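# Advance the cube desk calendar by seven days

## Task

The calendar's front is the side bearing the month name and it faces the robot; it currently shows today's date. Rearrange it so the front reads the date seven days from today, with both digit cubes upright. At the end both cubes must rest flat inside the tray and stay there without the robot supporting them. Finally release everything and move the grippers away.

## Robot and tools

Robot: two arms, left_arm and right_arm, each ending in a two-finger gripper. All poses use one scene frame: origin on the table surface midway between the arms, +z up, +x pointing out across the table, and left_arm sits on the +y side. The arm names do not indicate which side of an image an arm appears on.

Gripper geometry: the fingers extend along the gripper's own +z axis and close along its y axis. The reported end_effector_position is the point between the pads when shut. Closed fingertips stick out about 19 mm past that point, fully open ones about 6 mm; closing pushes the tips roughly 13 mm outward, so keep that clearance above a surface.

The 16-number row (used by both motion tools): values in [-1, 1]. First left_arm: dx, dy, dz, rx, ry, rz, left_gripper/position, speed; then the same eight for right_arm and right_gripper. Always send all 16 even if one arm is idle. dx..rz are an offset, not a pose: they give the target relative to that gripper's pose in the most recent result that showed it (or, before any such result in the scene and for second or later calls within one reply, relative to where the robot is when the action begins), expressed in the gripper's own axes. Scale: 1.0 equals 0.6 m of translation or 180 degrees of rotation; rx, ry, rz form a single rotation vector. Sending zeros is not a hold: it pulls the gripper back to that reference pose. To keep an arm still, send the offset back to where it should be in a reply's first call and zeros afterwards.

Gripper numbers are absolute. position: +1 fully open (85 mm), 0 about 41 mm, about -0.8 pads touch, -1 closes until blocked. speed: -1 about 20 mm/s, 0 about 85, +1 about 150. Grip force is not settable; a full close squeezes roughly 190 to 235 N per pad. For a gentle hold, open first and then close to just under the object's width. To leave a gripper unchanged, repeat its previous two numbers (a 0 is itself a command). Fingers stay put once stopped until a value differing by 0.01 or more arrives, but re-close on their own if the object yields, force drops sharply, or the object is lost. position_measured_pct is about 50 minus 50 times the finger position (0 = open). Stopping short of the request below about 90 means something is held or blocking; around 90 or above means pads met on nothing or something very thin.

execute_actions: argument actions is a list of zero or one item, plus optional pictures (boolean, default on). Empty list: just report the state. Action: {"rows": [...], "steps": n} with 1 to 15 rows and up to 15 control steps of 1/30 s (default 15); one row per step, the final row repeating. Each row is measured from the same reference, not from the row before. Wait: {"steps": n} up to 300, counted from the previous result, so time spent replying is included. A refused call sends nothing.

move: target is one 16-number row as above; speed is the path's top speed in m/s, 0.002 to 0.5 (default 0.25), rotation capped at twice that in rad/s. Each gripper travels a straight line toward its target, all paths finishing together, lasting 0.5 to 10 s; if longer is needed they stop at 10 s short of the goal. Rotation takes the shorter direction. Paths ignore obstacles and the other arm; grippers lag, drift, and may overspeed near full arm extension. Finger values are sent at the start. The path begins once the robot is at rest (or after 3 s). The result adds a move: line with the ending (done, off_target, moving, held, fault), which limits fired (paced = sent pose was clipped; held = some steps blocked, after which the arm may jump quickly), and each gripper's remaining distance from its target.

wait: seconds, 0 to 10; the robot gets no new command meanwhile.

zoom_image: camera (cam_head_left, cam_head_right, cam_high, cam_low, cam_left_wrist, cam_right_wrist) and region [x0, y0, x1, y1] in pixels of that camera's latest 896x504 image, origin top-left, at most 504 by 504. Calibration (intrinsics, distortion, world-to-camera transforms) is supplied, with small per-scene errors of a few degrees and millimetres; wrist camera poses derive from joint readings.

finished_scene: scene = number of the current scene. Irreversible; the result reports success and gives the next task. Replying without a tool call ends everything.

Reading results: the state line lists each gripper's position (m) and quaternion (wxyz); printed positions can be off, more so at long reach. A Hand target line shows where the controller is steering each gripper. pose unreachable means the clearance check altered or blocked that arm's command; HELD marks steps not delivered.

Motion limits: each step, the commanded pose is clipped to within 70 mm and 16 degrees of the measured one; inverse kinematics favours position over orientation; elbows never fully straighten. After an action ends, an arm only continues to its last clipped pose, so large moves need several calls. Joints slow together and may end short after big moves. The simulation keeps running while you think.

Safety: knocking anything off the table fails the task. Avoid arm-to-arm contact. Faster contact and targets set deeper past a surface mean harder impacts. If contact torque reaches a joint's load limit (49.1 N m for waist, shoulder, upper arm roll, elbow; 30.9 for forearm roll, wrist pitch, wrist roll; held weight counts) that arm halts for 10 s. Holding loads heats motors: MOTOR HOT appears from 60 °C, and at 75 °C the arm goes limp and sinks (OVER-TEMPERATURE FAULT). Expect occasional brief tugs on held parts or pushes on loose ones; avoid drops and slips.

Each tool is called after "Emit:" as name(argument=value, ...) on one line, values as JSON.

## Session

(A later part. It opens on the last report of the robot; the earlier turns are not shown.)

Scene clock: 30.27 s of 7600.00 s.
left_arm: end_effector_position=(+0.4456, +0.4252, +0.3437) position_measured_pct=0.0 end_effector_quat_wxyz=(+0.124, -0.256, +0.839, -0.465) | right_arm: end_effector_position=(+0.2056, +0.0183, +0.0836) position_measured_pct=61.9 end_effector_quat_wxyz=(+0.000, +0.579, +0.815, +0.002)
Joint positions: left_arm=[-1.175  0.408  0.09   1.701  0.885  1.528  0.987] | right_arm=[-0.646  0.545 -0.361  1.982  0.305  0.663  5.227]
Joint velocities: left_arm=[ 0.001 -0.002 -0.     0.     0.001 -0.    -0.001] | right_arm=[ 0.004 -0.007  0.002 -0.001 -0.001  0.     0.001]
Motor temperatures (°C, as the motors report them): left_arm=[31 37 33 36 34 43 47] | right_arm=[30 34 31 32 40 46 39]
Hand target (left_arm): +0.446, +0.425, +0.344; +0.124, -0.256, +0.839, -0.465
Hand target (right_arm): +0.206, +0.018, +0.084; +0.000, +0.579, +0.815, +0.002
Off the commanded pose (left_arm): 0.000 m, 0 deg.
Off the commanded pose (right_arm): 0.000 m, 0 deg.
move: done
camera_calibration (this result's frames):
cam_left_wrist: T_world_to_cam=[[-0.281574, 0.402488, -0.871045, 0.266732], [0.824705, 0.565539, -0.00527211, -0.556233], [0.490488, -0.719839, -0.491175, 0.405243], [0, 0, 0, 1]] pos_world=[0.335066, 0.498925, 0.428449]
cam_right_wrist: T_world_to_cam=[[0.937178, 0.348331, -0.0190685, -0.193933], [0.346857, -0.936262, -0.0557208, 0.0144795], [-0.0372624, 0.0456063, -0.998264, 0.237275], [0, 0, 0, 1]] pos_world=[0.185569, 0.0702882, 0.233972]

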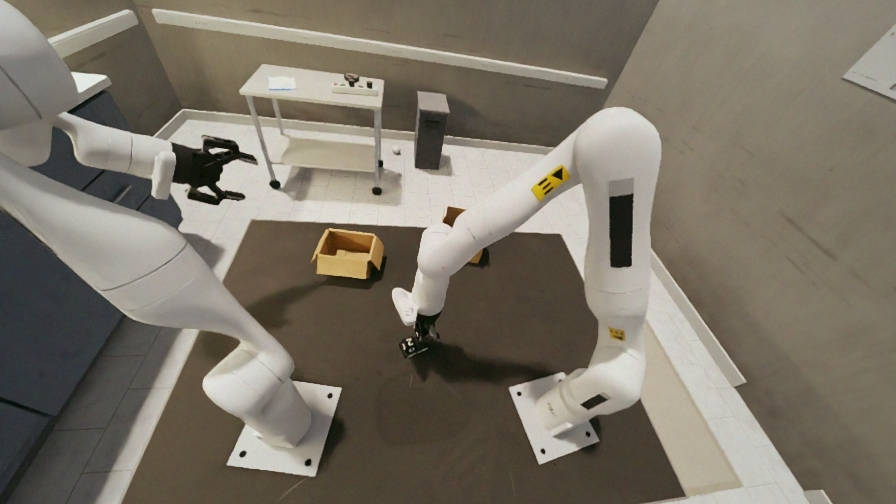

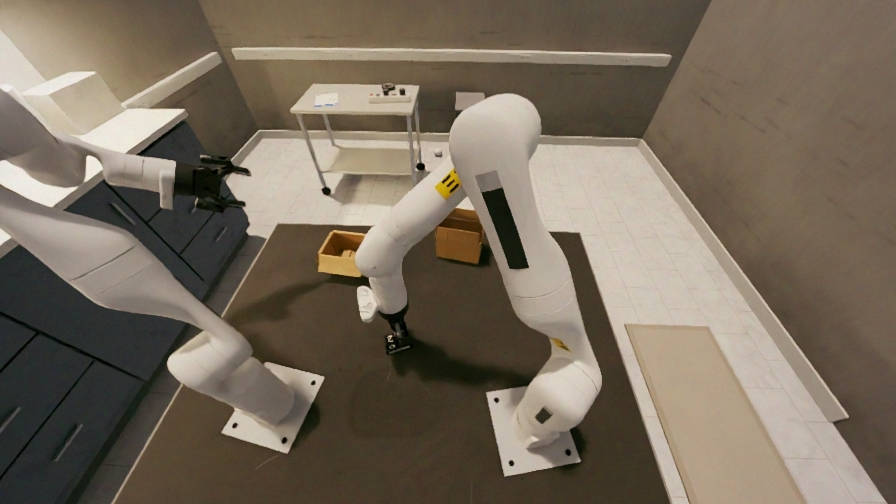

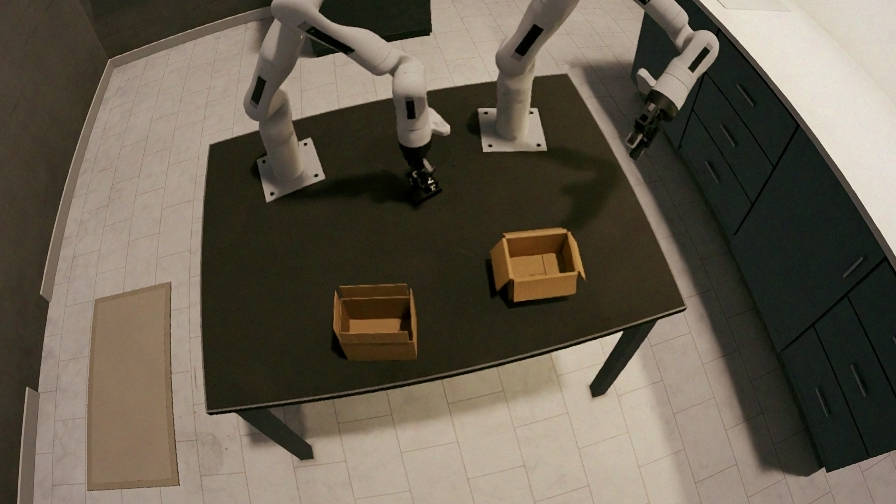

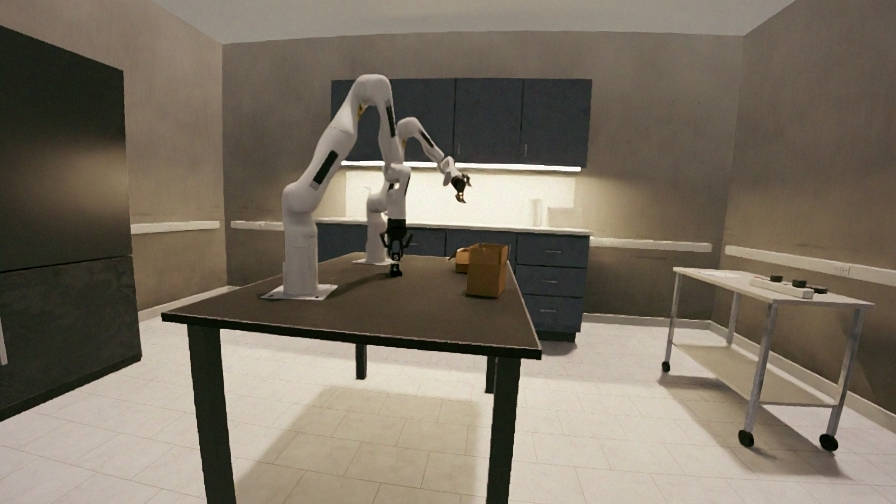

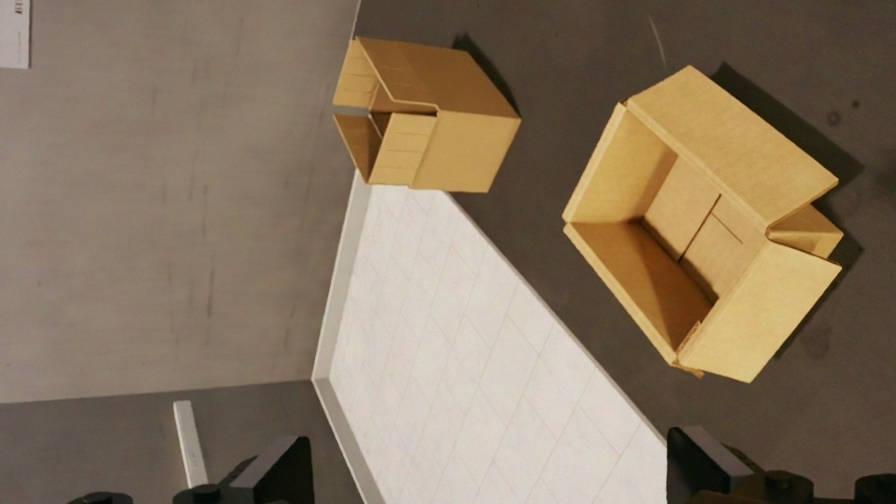

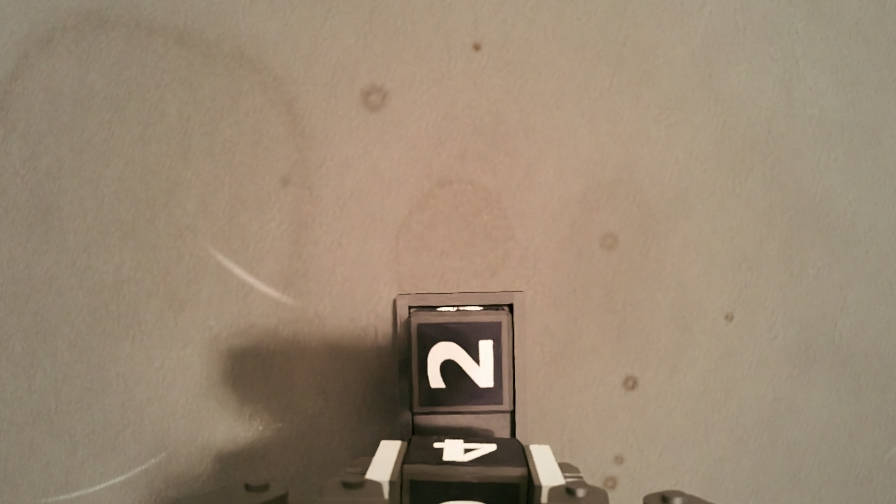

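Emit:
move(target=[0,0,0,0,0,0,1,0,-0.1667,0,0.04,0,0,0.999,-1,0], speed=0.5)

Emit:
move(target=[0,0,0,0,0,0,1,0,0,0,0.048,0,0,0,-1,0], speed=0.04)

Emit:
zoom_image(camera="cam_low", region=[365,230,435,290])

Scene clock: 38.03 s of 7600.00 s.
left_arm: end_effector_position=(+0.4456, +0.4252, +0.3437) position_measured_pct=0.0 end_effector_quat_wxyz=(+0.124, -0.256, +0.839, -0.465) | right_arm: end_effector_position=(+0.2381, -0.0761, +0.0595) position_measured_pct=61.9 end_effector_quat_wxyz=(-0.001, +0.817, -0.577, -0.000)
Joint positions: left_arm=[-1.175  0.408  0.09   1.701  0.885  1.528  0.987] | right_arm=[-1.041  0.549  0.478  2.203 -0.529  0.497  3.139]
Joint velocities: left_arm=[ 0.    -0.002  0.    -0.    -0.001  0.    -0.002] | right_arm=[-0.004  0.001 -0.002 -0.     0.002  0.001 -0.002]
Motor temperatures (°C, as the motors report them): left_arm=[31 37 33 36 34 43 47] | right_arm=[30 34 31 32 40 46 39]
Hand target (left_arm): +0.446, +0.425, +0.344; +0.124, -0.256, +0.839, -0.465
Hand target (right_arm): +0.238, -0.076, +0.059; -0.001, +0.817, -0.577, -0.000
Off the commanded pose (left_arm): 0.000 m, 0 deg.
Off the commanded pose (right_arm): 0.001 m, 0 deg.
After step 90, 1.17 s passed at rest.
move: done
camera_calibration (this result's frames):
cam_left_wrist: T_world_to_cam=[[-0.281574, 0.402488, -0.871045, 0.266732], [0.824704, 0.56554, -0.00527152, -0.556234], [0.490489, -0.719839, -0.491175, 0.405243], [0, 0, 0, 1]] pos_world=[0.335066, 0.498926, 0.428448]
cam_right_wrist: T_world_to_cam=[[-0.935568, -0.352326, -0.0240461, 0.200924], [-0.350741, 0.934974, -0.0529607, 0.221801], [0.0411419, -0.0411144, -0.998307, 0.193495], [0, 0, 0, 1]] pos_world=[0.257812, -0.128632, 0.209746]

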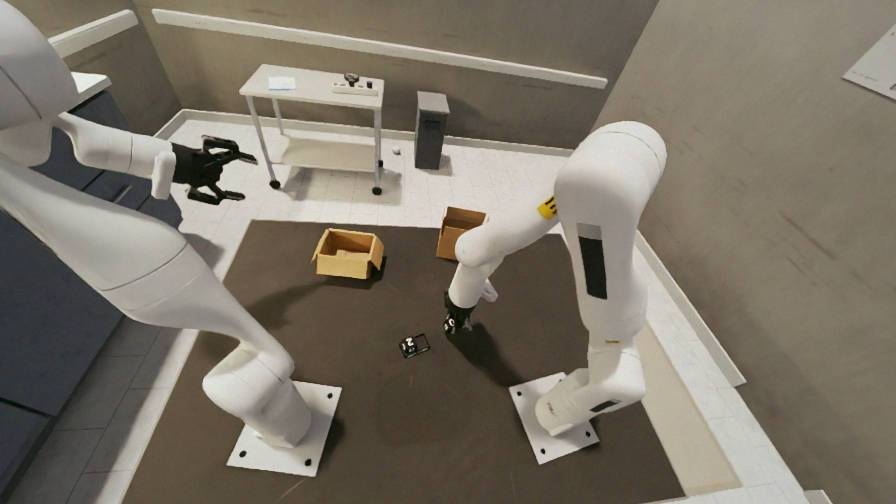

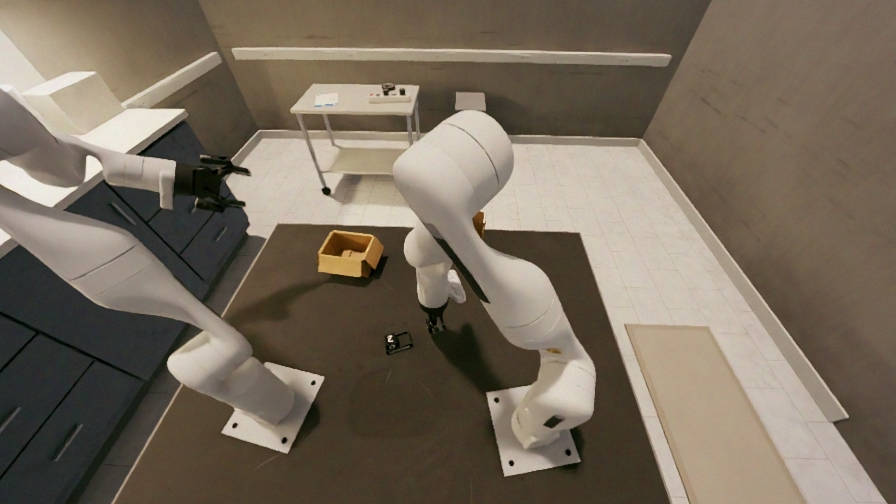

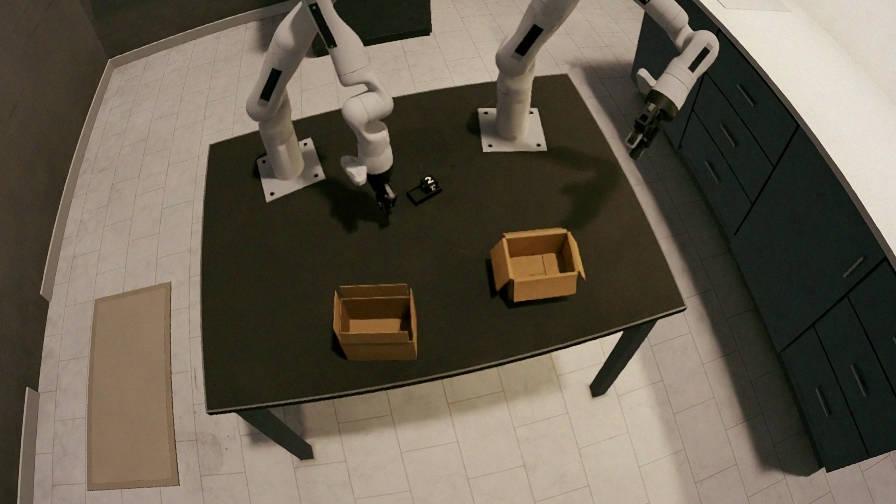

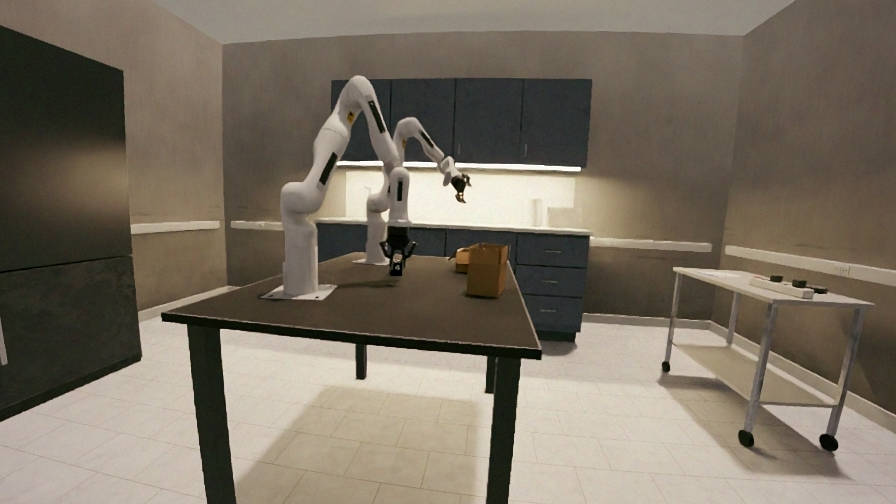

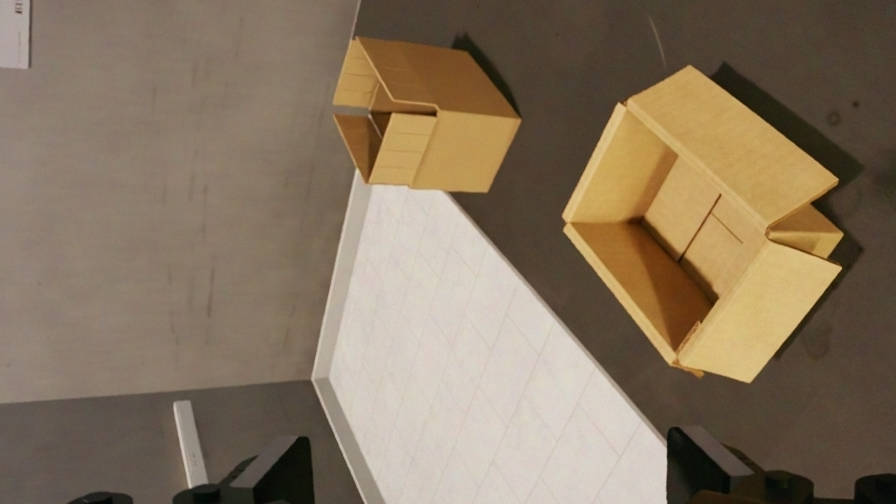

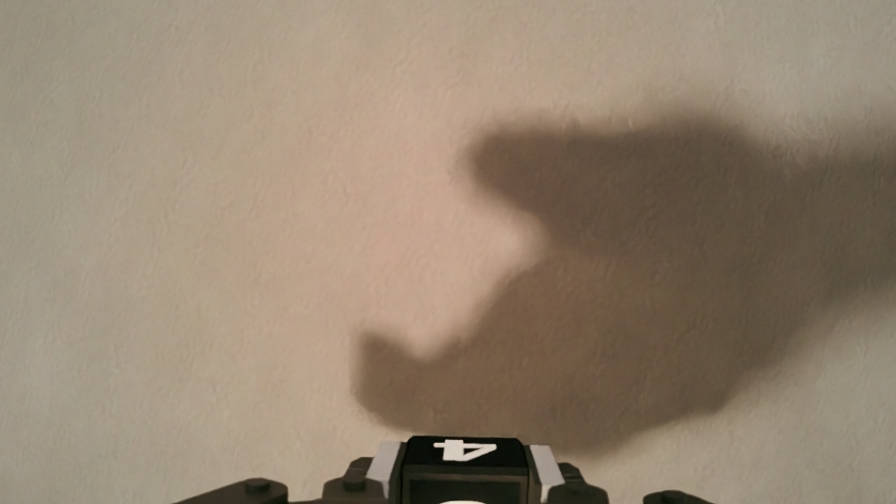

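Scene clock: 39.00 s of 7600.00 s.
left_arm: end_effector_position=(+0.4456, +0.4252, +0.3437) position_measured_pct=0.0 end_effector_quat_wxyz=(+0.124, -0.256, +0.839, -0.465) | right_arm: end_effector_position=(+0.2380, -0.0756, +0.0307) position_measured_pct=61.9 end_effector_quat_wxyz=(-0.002, +0.817, -0.577, -0.000)
Joint positions: left_arm=[-1.175  0.408  0.09   1.701  0.885  1.528  0.987] | right_arm=[-0.975  0.616  0.389  2.22  -0.598  0.403  3.199]
Joint velocities: left_arm=[ 0.001 -0.    -0.     0.001 -0.001 -0.     0.001] | right_arm=[ 0.006  0.005  0.003  0.    -0.002 -0.     0.002]
Motor temperatures (°C, as the motors report them): left_arm=[31 37 33 36 34 43 47] | right_arm=[30 34 31 32 40 46 39]
Hand target (left_arm): +0.446, +0.425, +0.344; +0.124, -0.256, +0.839, -0.465
Hand target (right_arm): +0.238, -0.076, +0.031; -0.001, +0.817, -0.577, -0.000
Off the commanded pose (left_arm): 0.000 m, 0 deg.
Off the commanded pose (right_arm): 0.000 m, 0 deg.
move: done
camera_calibration (this result's frames):
cam_left_wrist: T_world_to_cam=[[-0.281573, 0.402488, -0.871045, 0.266732], [0.824703, 0.565541, -0.00527099, -0.556236], [0.49049, -0.719838, -0.491174, 0.405242], [0, 0, 0, 1]] pos_world=[0.335067, 0.498926, 0.428448]
cam_right_wrist: T_world_to_cam=[[-0.935249, -0.353157, -0.0242722, 0.200108], [-0.351593, 0.934696, -0.0522115, 0.219895], [0.041126, -0.0402968, -0.998341, 0.164878], [0, 0, 0, 1]] pos_world=[0.257683, -0.128221, 0.180943]

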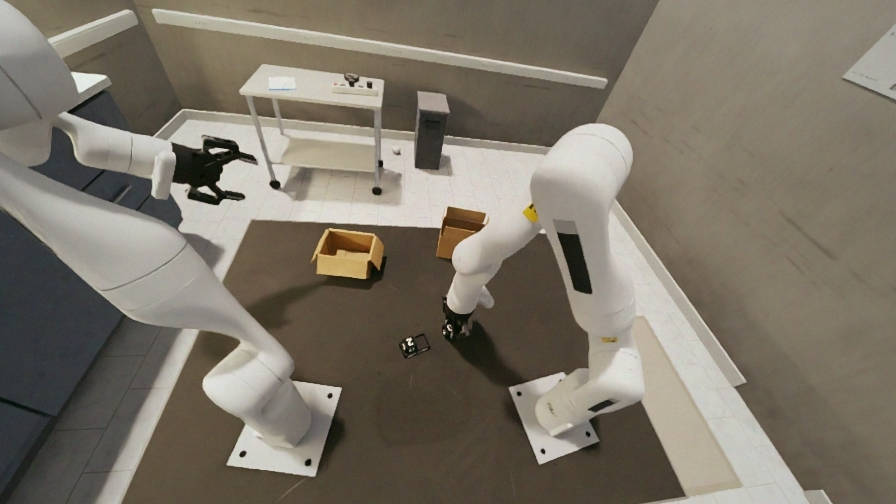

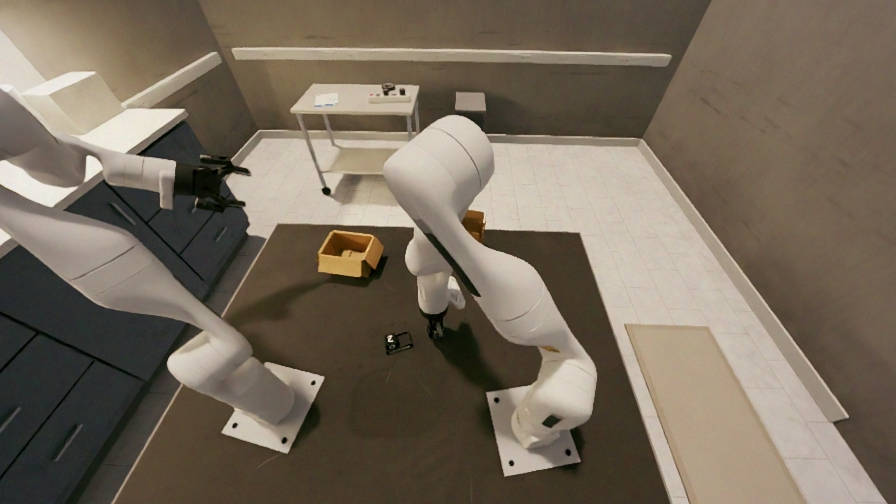

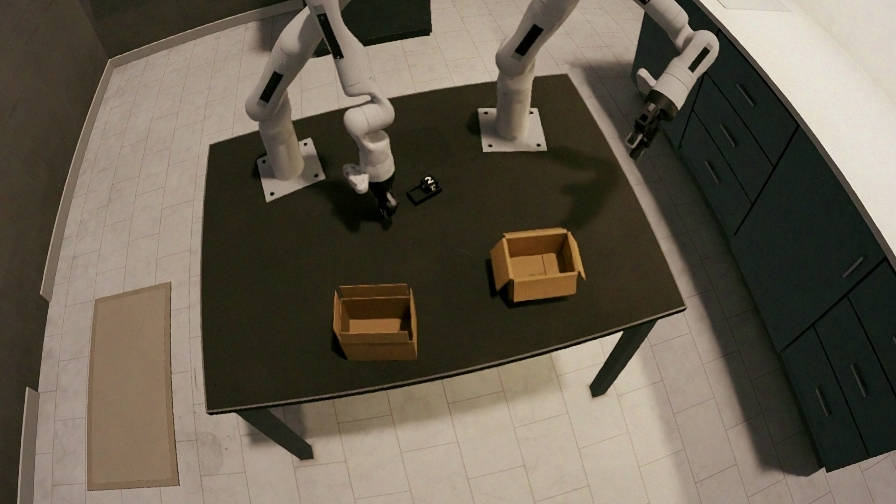

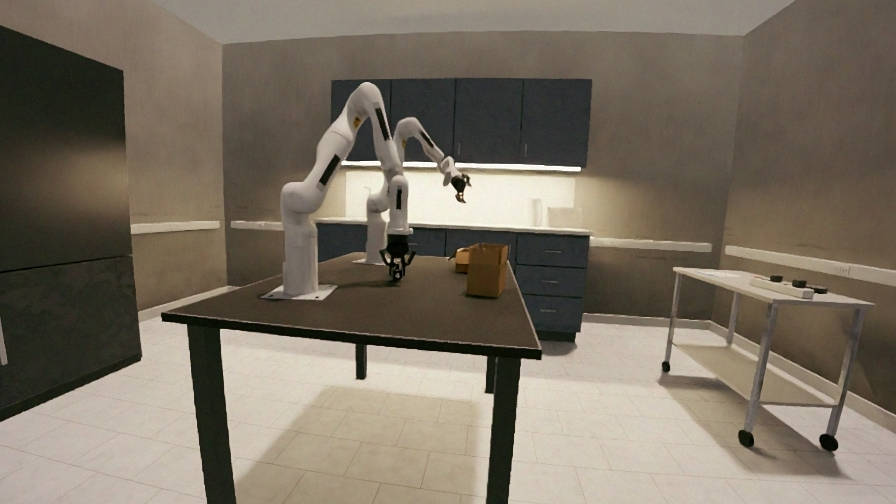

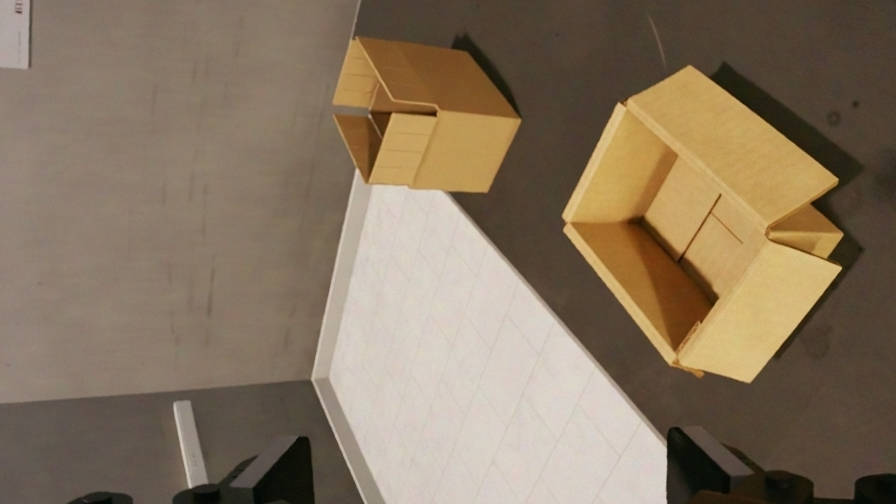

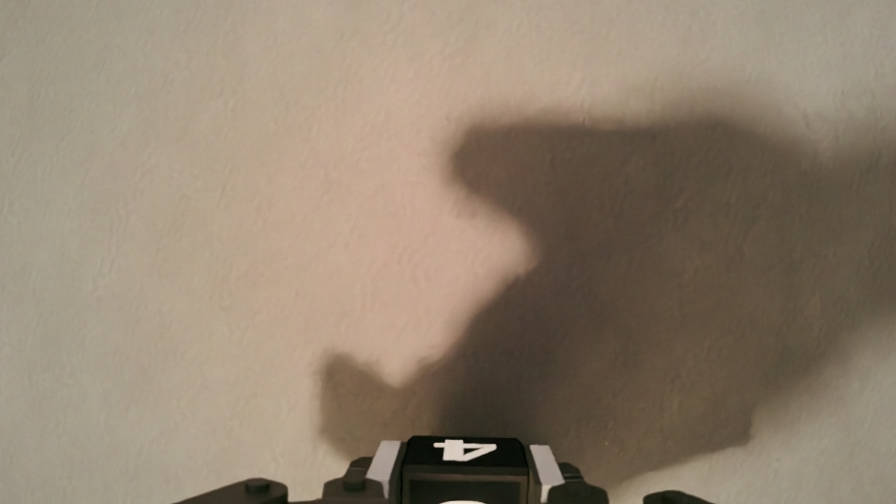

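Region (365, 230, 435, 290) of cam_low's 896x504 image, scaled by 7.200, with more detail than that image has; it fills the top 432 rows of this view, and the rest is white.

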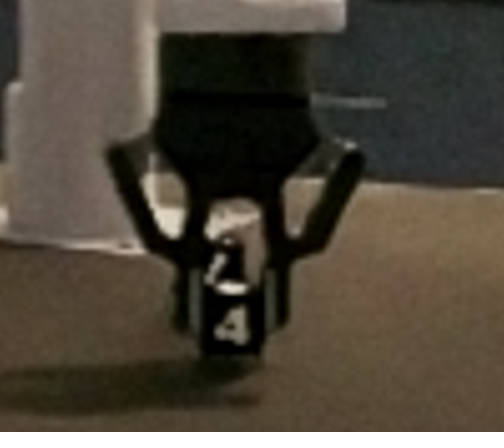

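Emit:
move(target=[0,0,0,0,0,0,1,0,0,0,0.006,0,0,0,-1,0], speed=0.015)

Emit:
zoom_image(camera="cam_low", region=[375,250,425,290])

Scene clock: 41.87 s of 7600.00 s.
left_arm: end_effector_position=(+0.4456, +0.4252, +0.3437) position_measured_pct=0.0 end_effector_quat_wxyz=(+0.124, -0.256, +0.839, -0.465) | right_arm: end_effector_position=(+0.2379, -0.0755, +0.0272) position_measured_pct=61.9 end_effector_quat_wxyz=(-0.002, +0.817, -0.577, -0.000)
Joint positions: left_arm=[-1.175  0.408  0.09   1.701  0.885  1.528  0.987] | right_arm=[-0.967  0.625  0.377  2.222 -0.606  0.391  3.206]
Joint velocities: left_arm=[ 0.001  0.001 -0.     0.001 -0.001  0.    -0.   ] | right_arm=[ 0.001  0.001  0.001  0.    -0.     0.     0.   ]
Motor temperatures (°C, as the motors report them): left_arm=[31 37 33 36 34 43 47] | right_arm=[30 34 31 32 40 46 39]
Hand target (left_arm): +0.446, +0.425, +0.344; +0.124, -0.256, +0.839, -0.465
Hand target (right_arm): +0.238, -0.076, +0.027; -0.002, +0.817, -0.577, -0.000
Off the commanded pose (left_arm): 0.000 m, 0 deg.
Off the commanded pose (right_arm): 0.000 m, 0 deg.
move: done
camera_calibration (this result's frames):
cam_left_wrist: T_world_to_cam=[[-0.281573, 0.402488, -0.871045, 0.266732], [0.824703, 0.565542, -0.00527054, -0.556237], [0.490491, -0.719838, -0.491174, 0.405241], [0, 0, 0, 1]] pos_world=[0.335067, 0.498927, 0.428448]
cam_right_wrist: T_world_to_cam=[[-0.9352, -0.353284, -0.0243212, 0.200004], [-0.351723, 0.934653, -0.0521026, 0.21965], [0.0411389, -0.040172, -0.998346, 0.161306], [0, 0, 0, 1]] pos_world=[0.257664, -0.128158, 0.177348]

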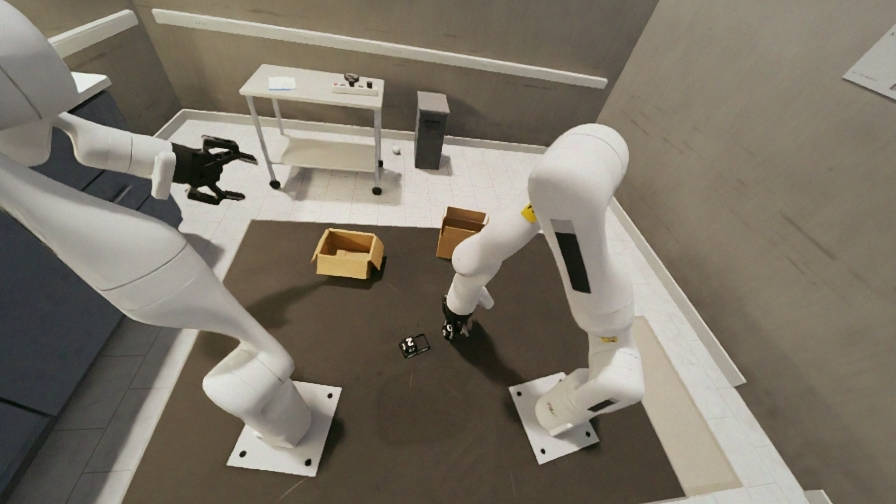

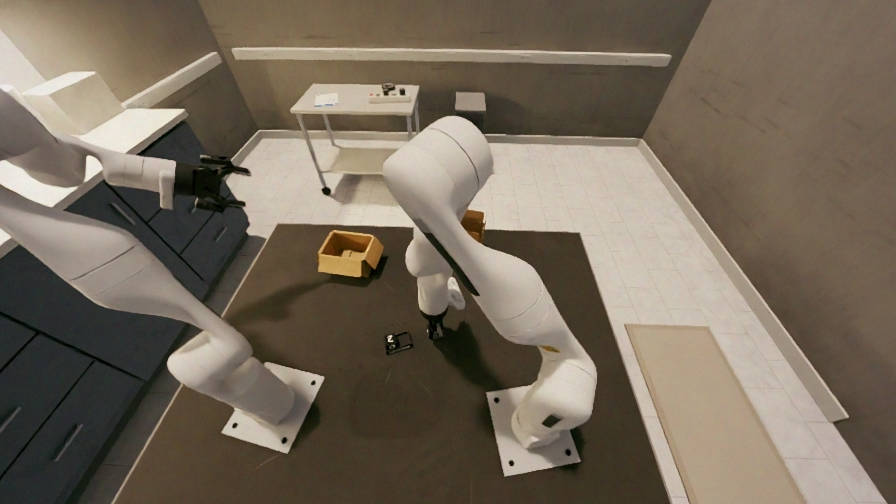

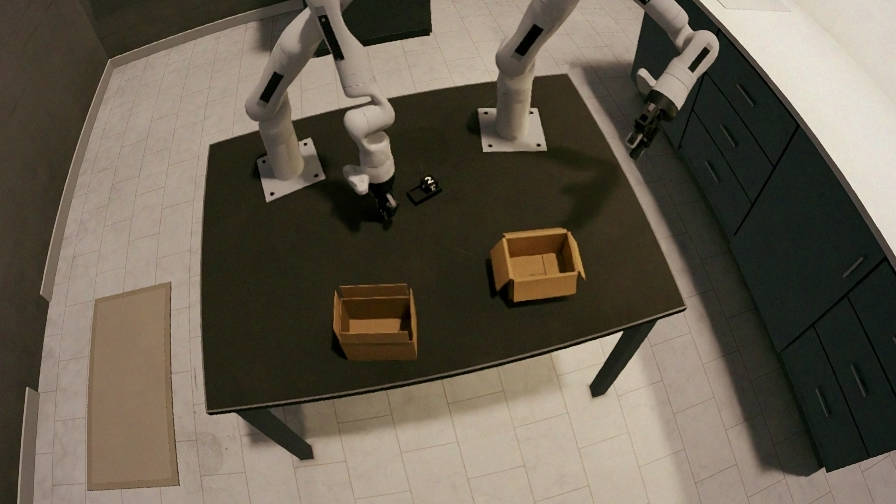

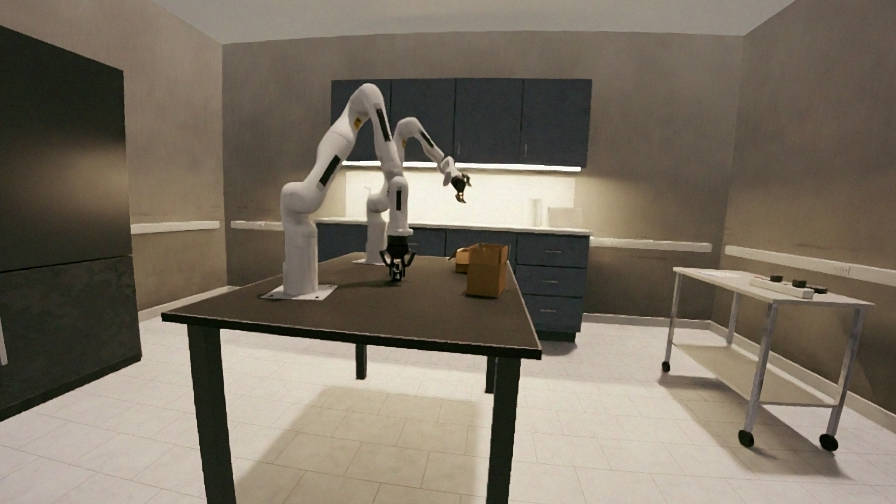

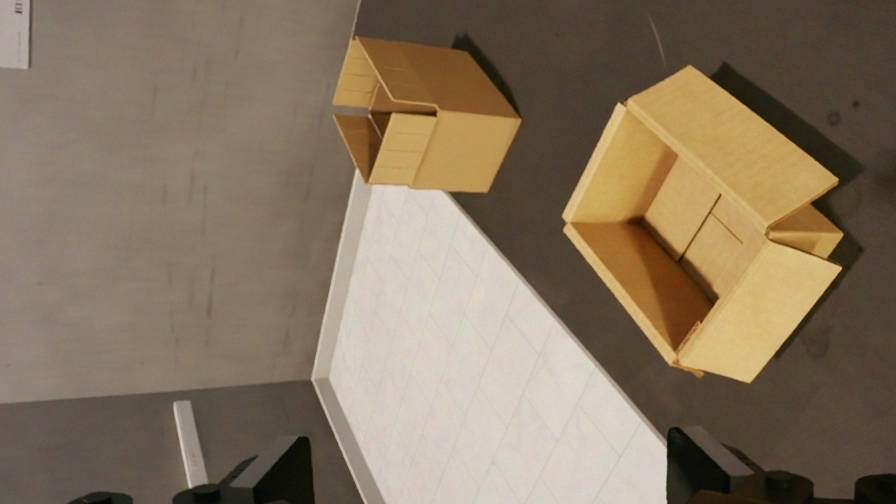

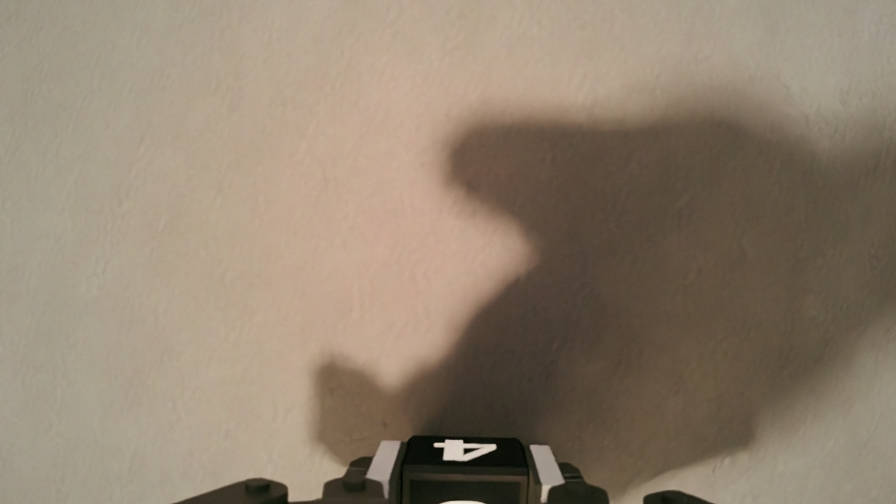

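Region (375, 250, 425, 290) of cam_low's 896x504 image, scaled by 10.080, with more detail than that image has; it fills the top 403 rows of this view, and the rest is white.

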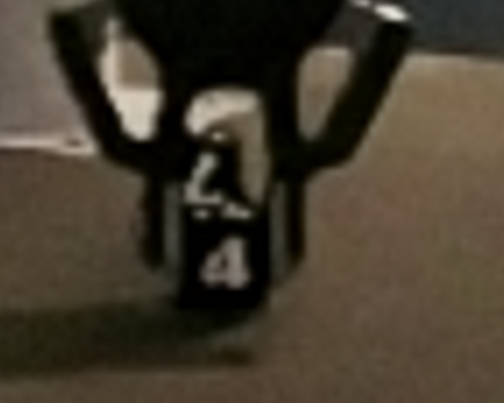

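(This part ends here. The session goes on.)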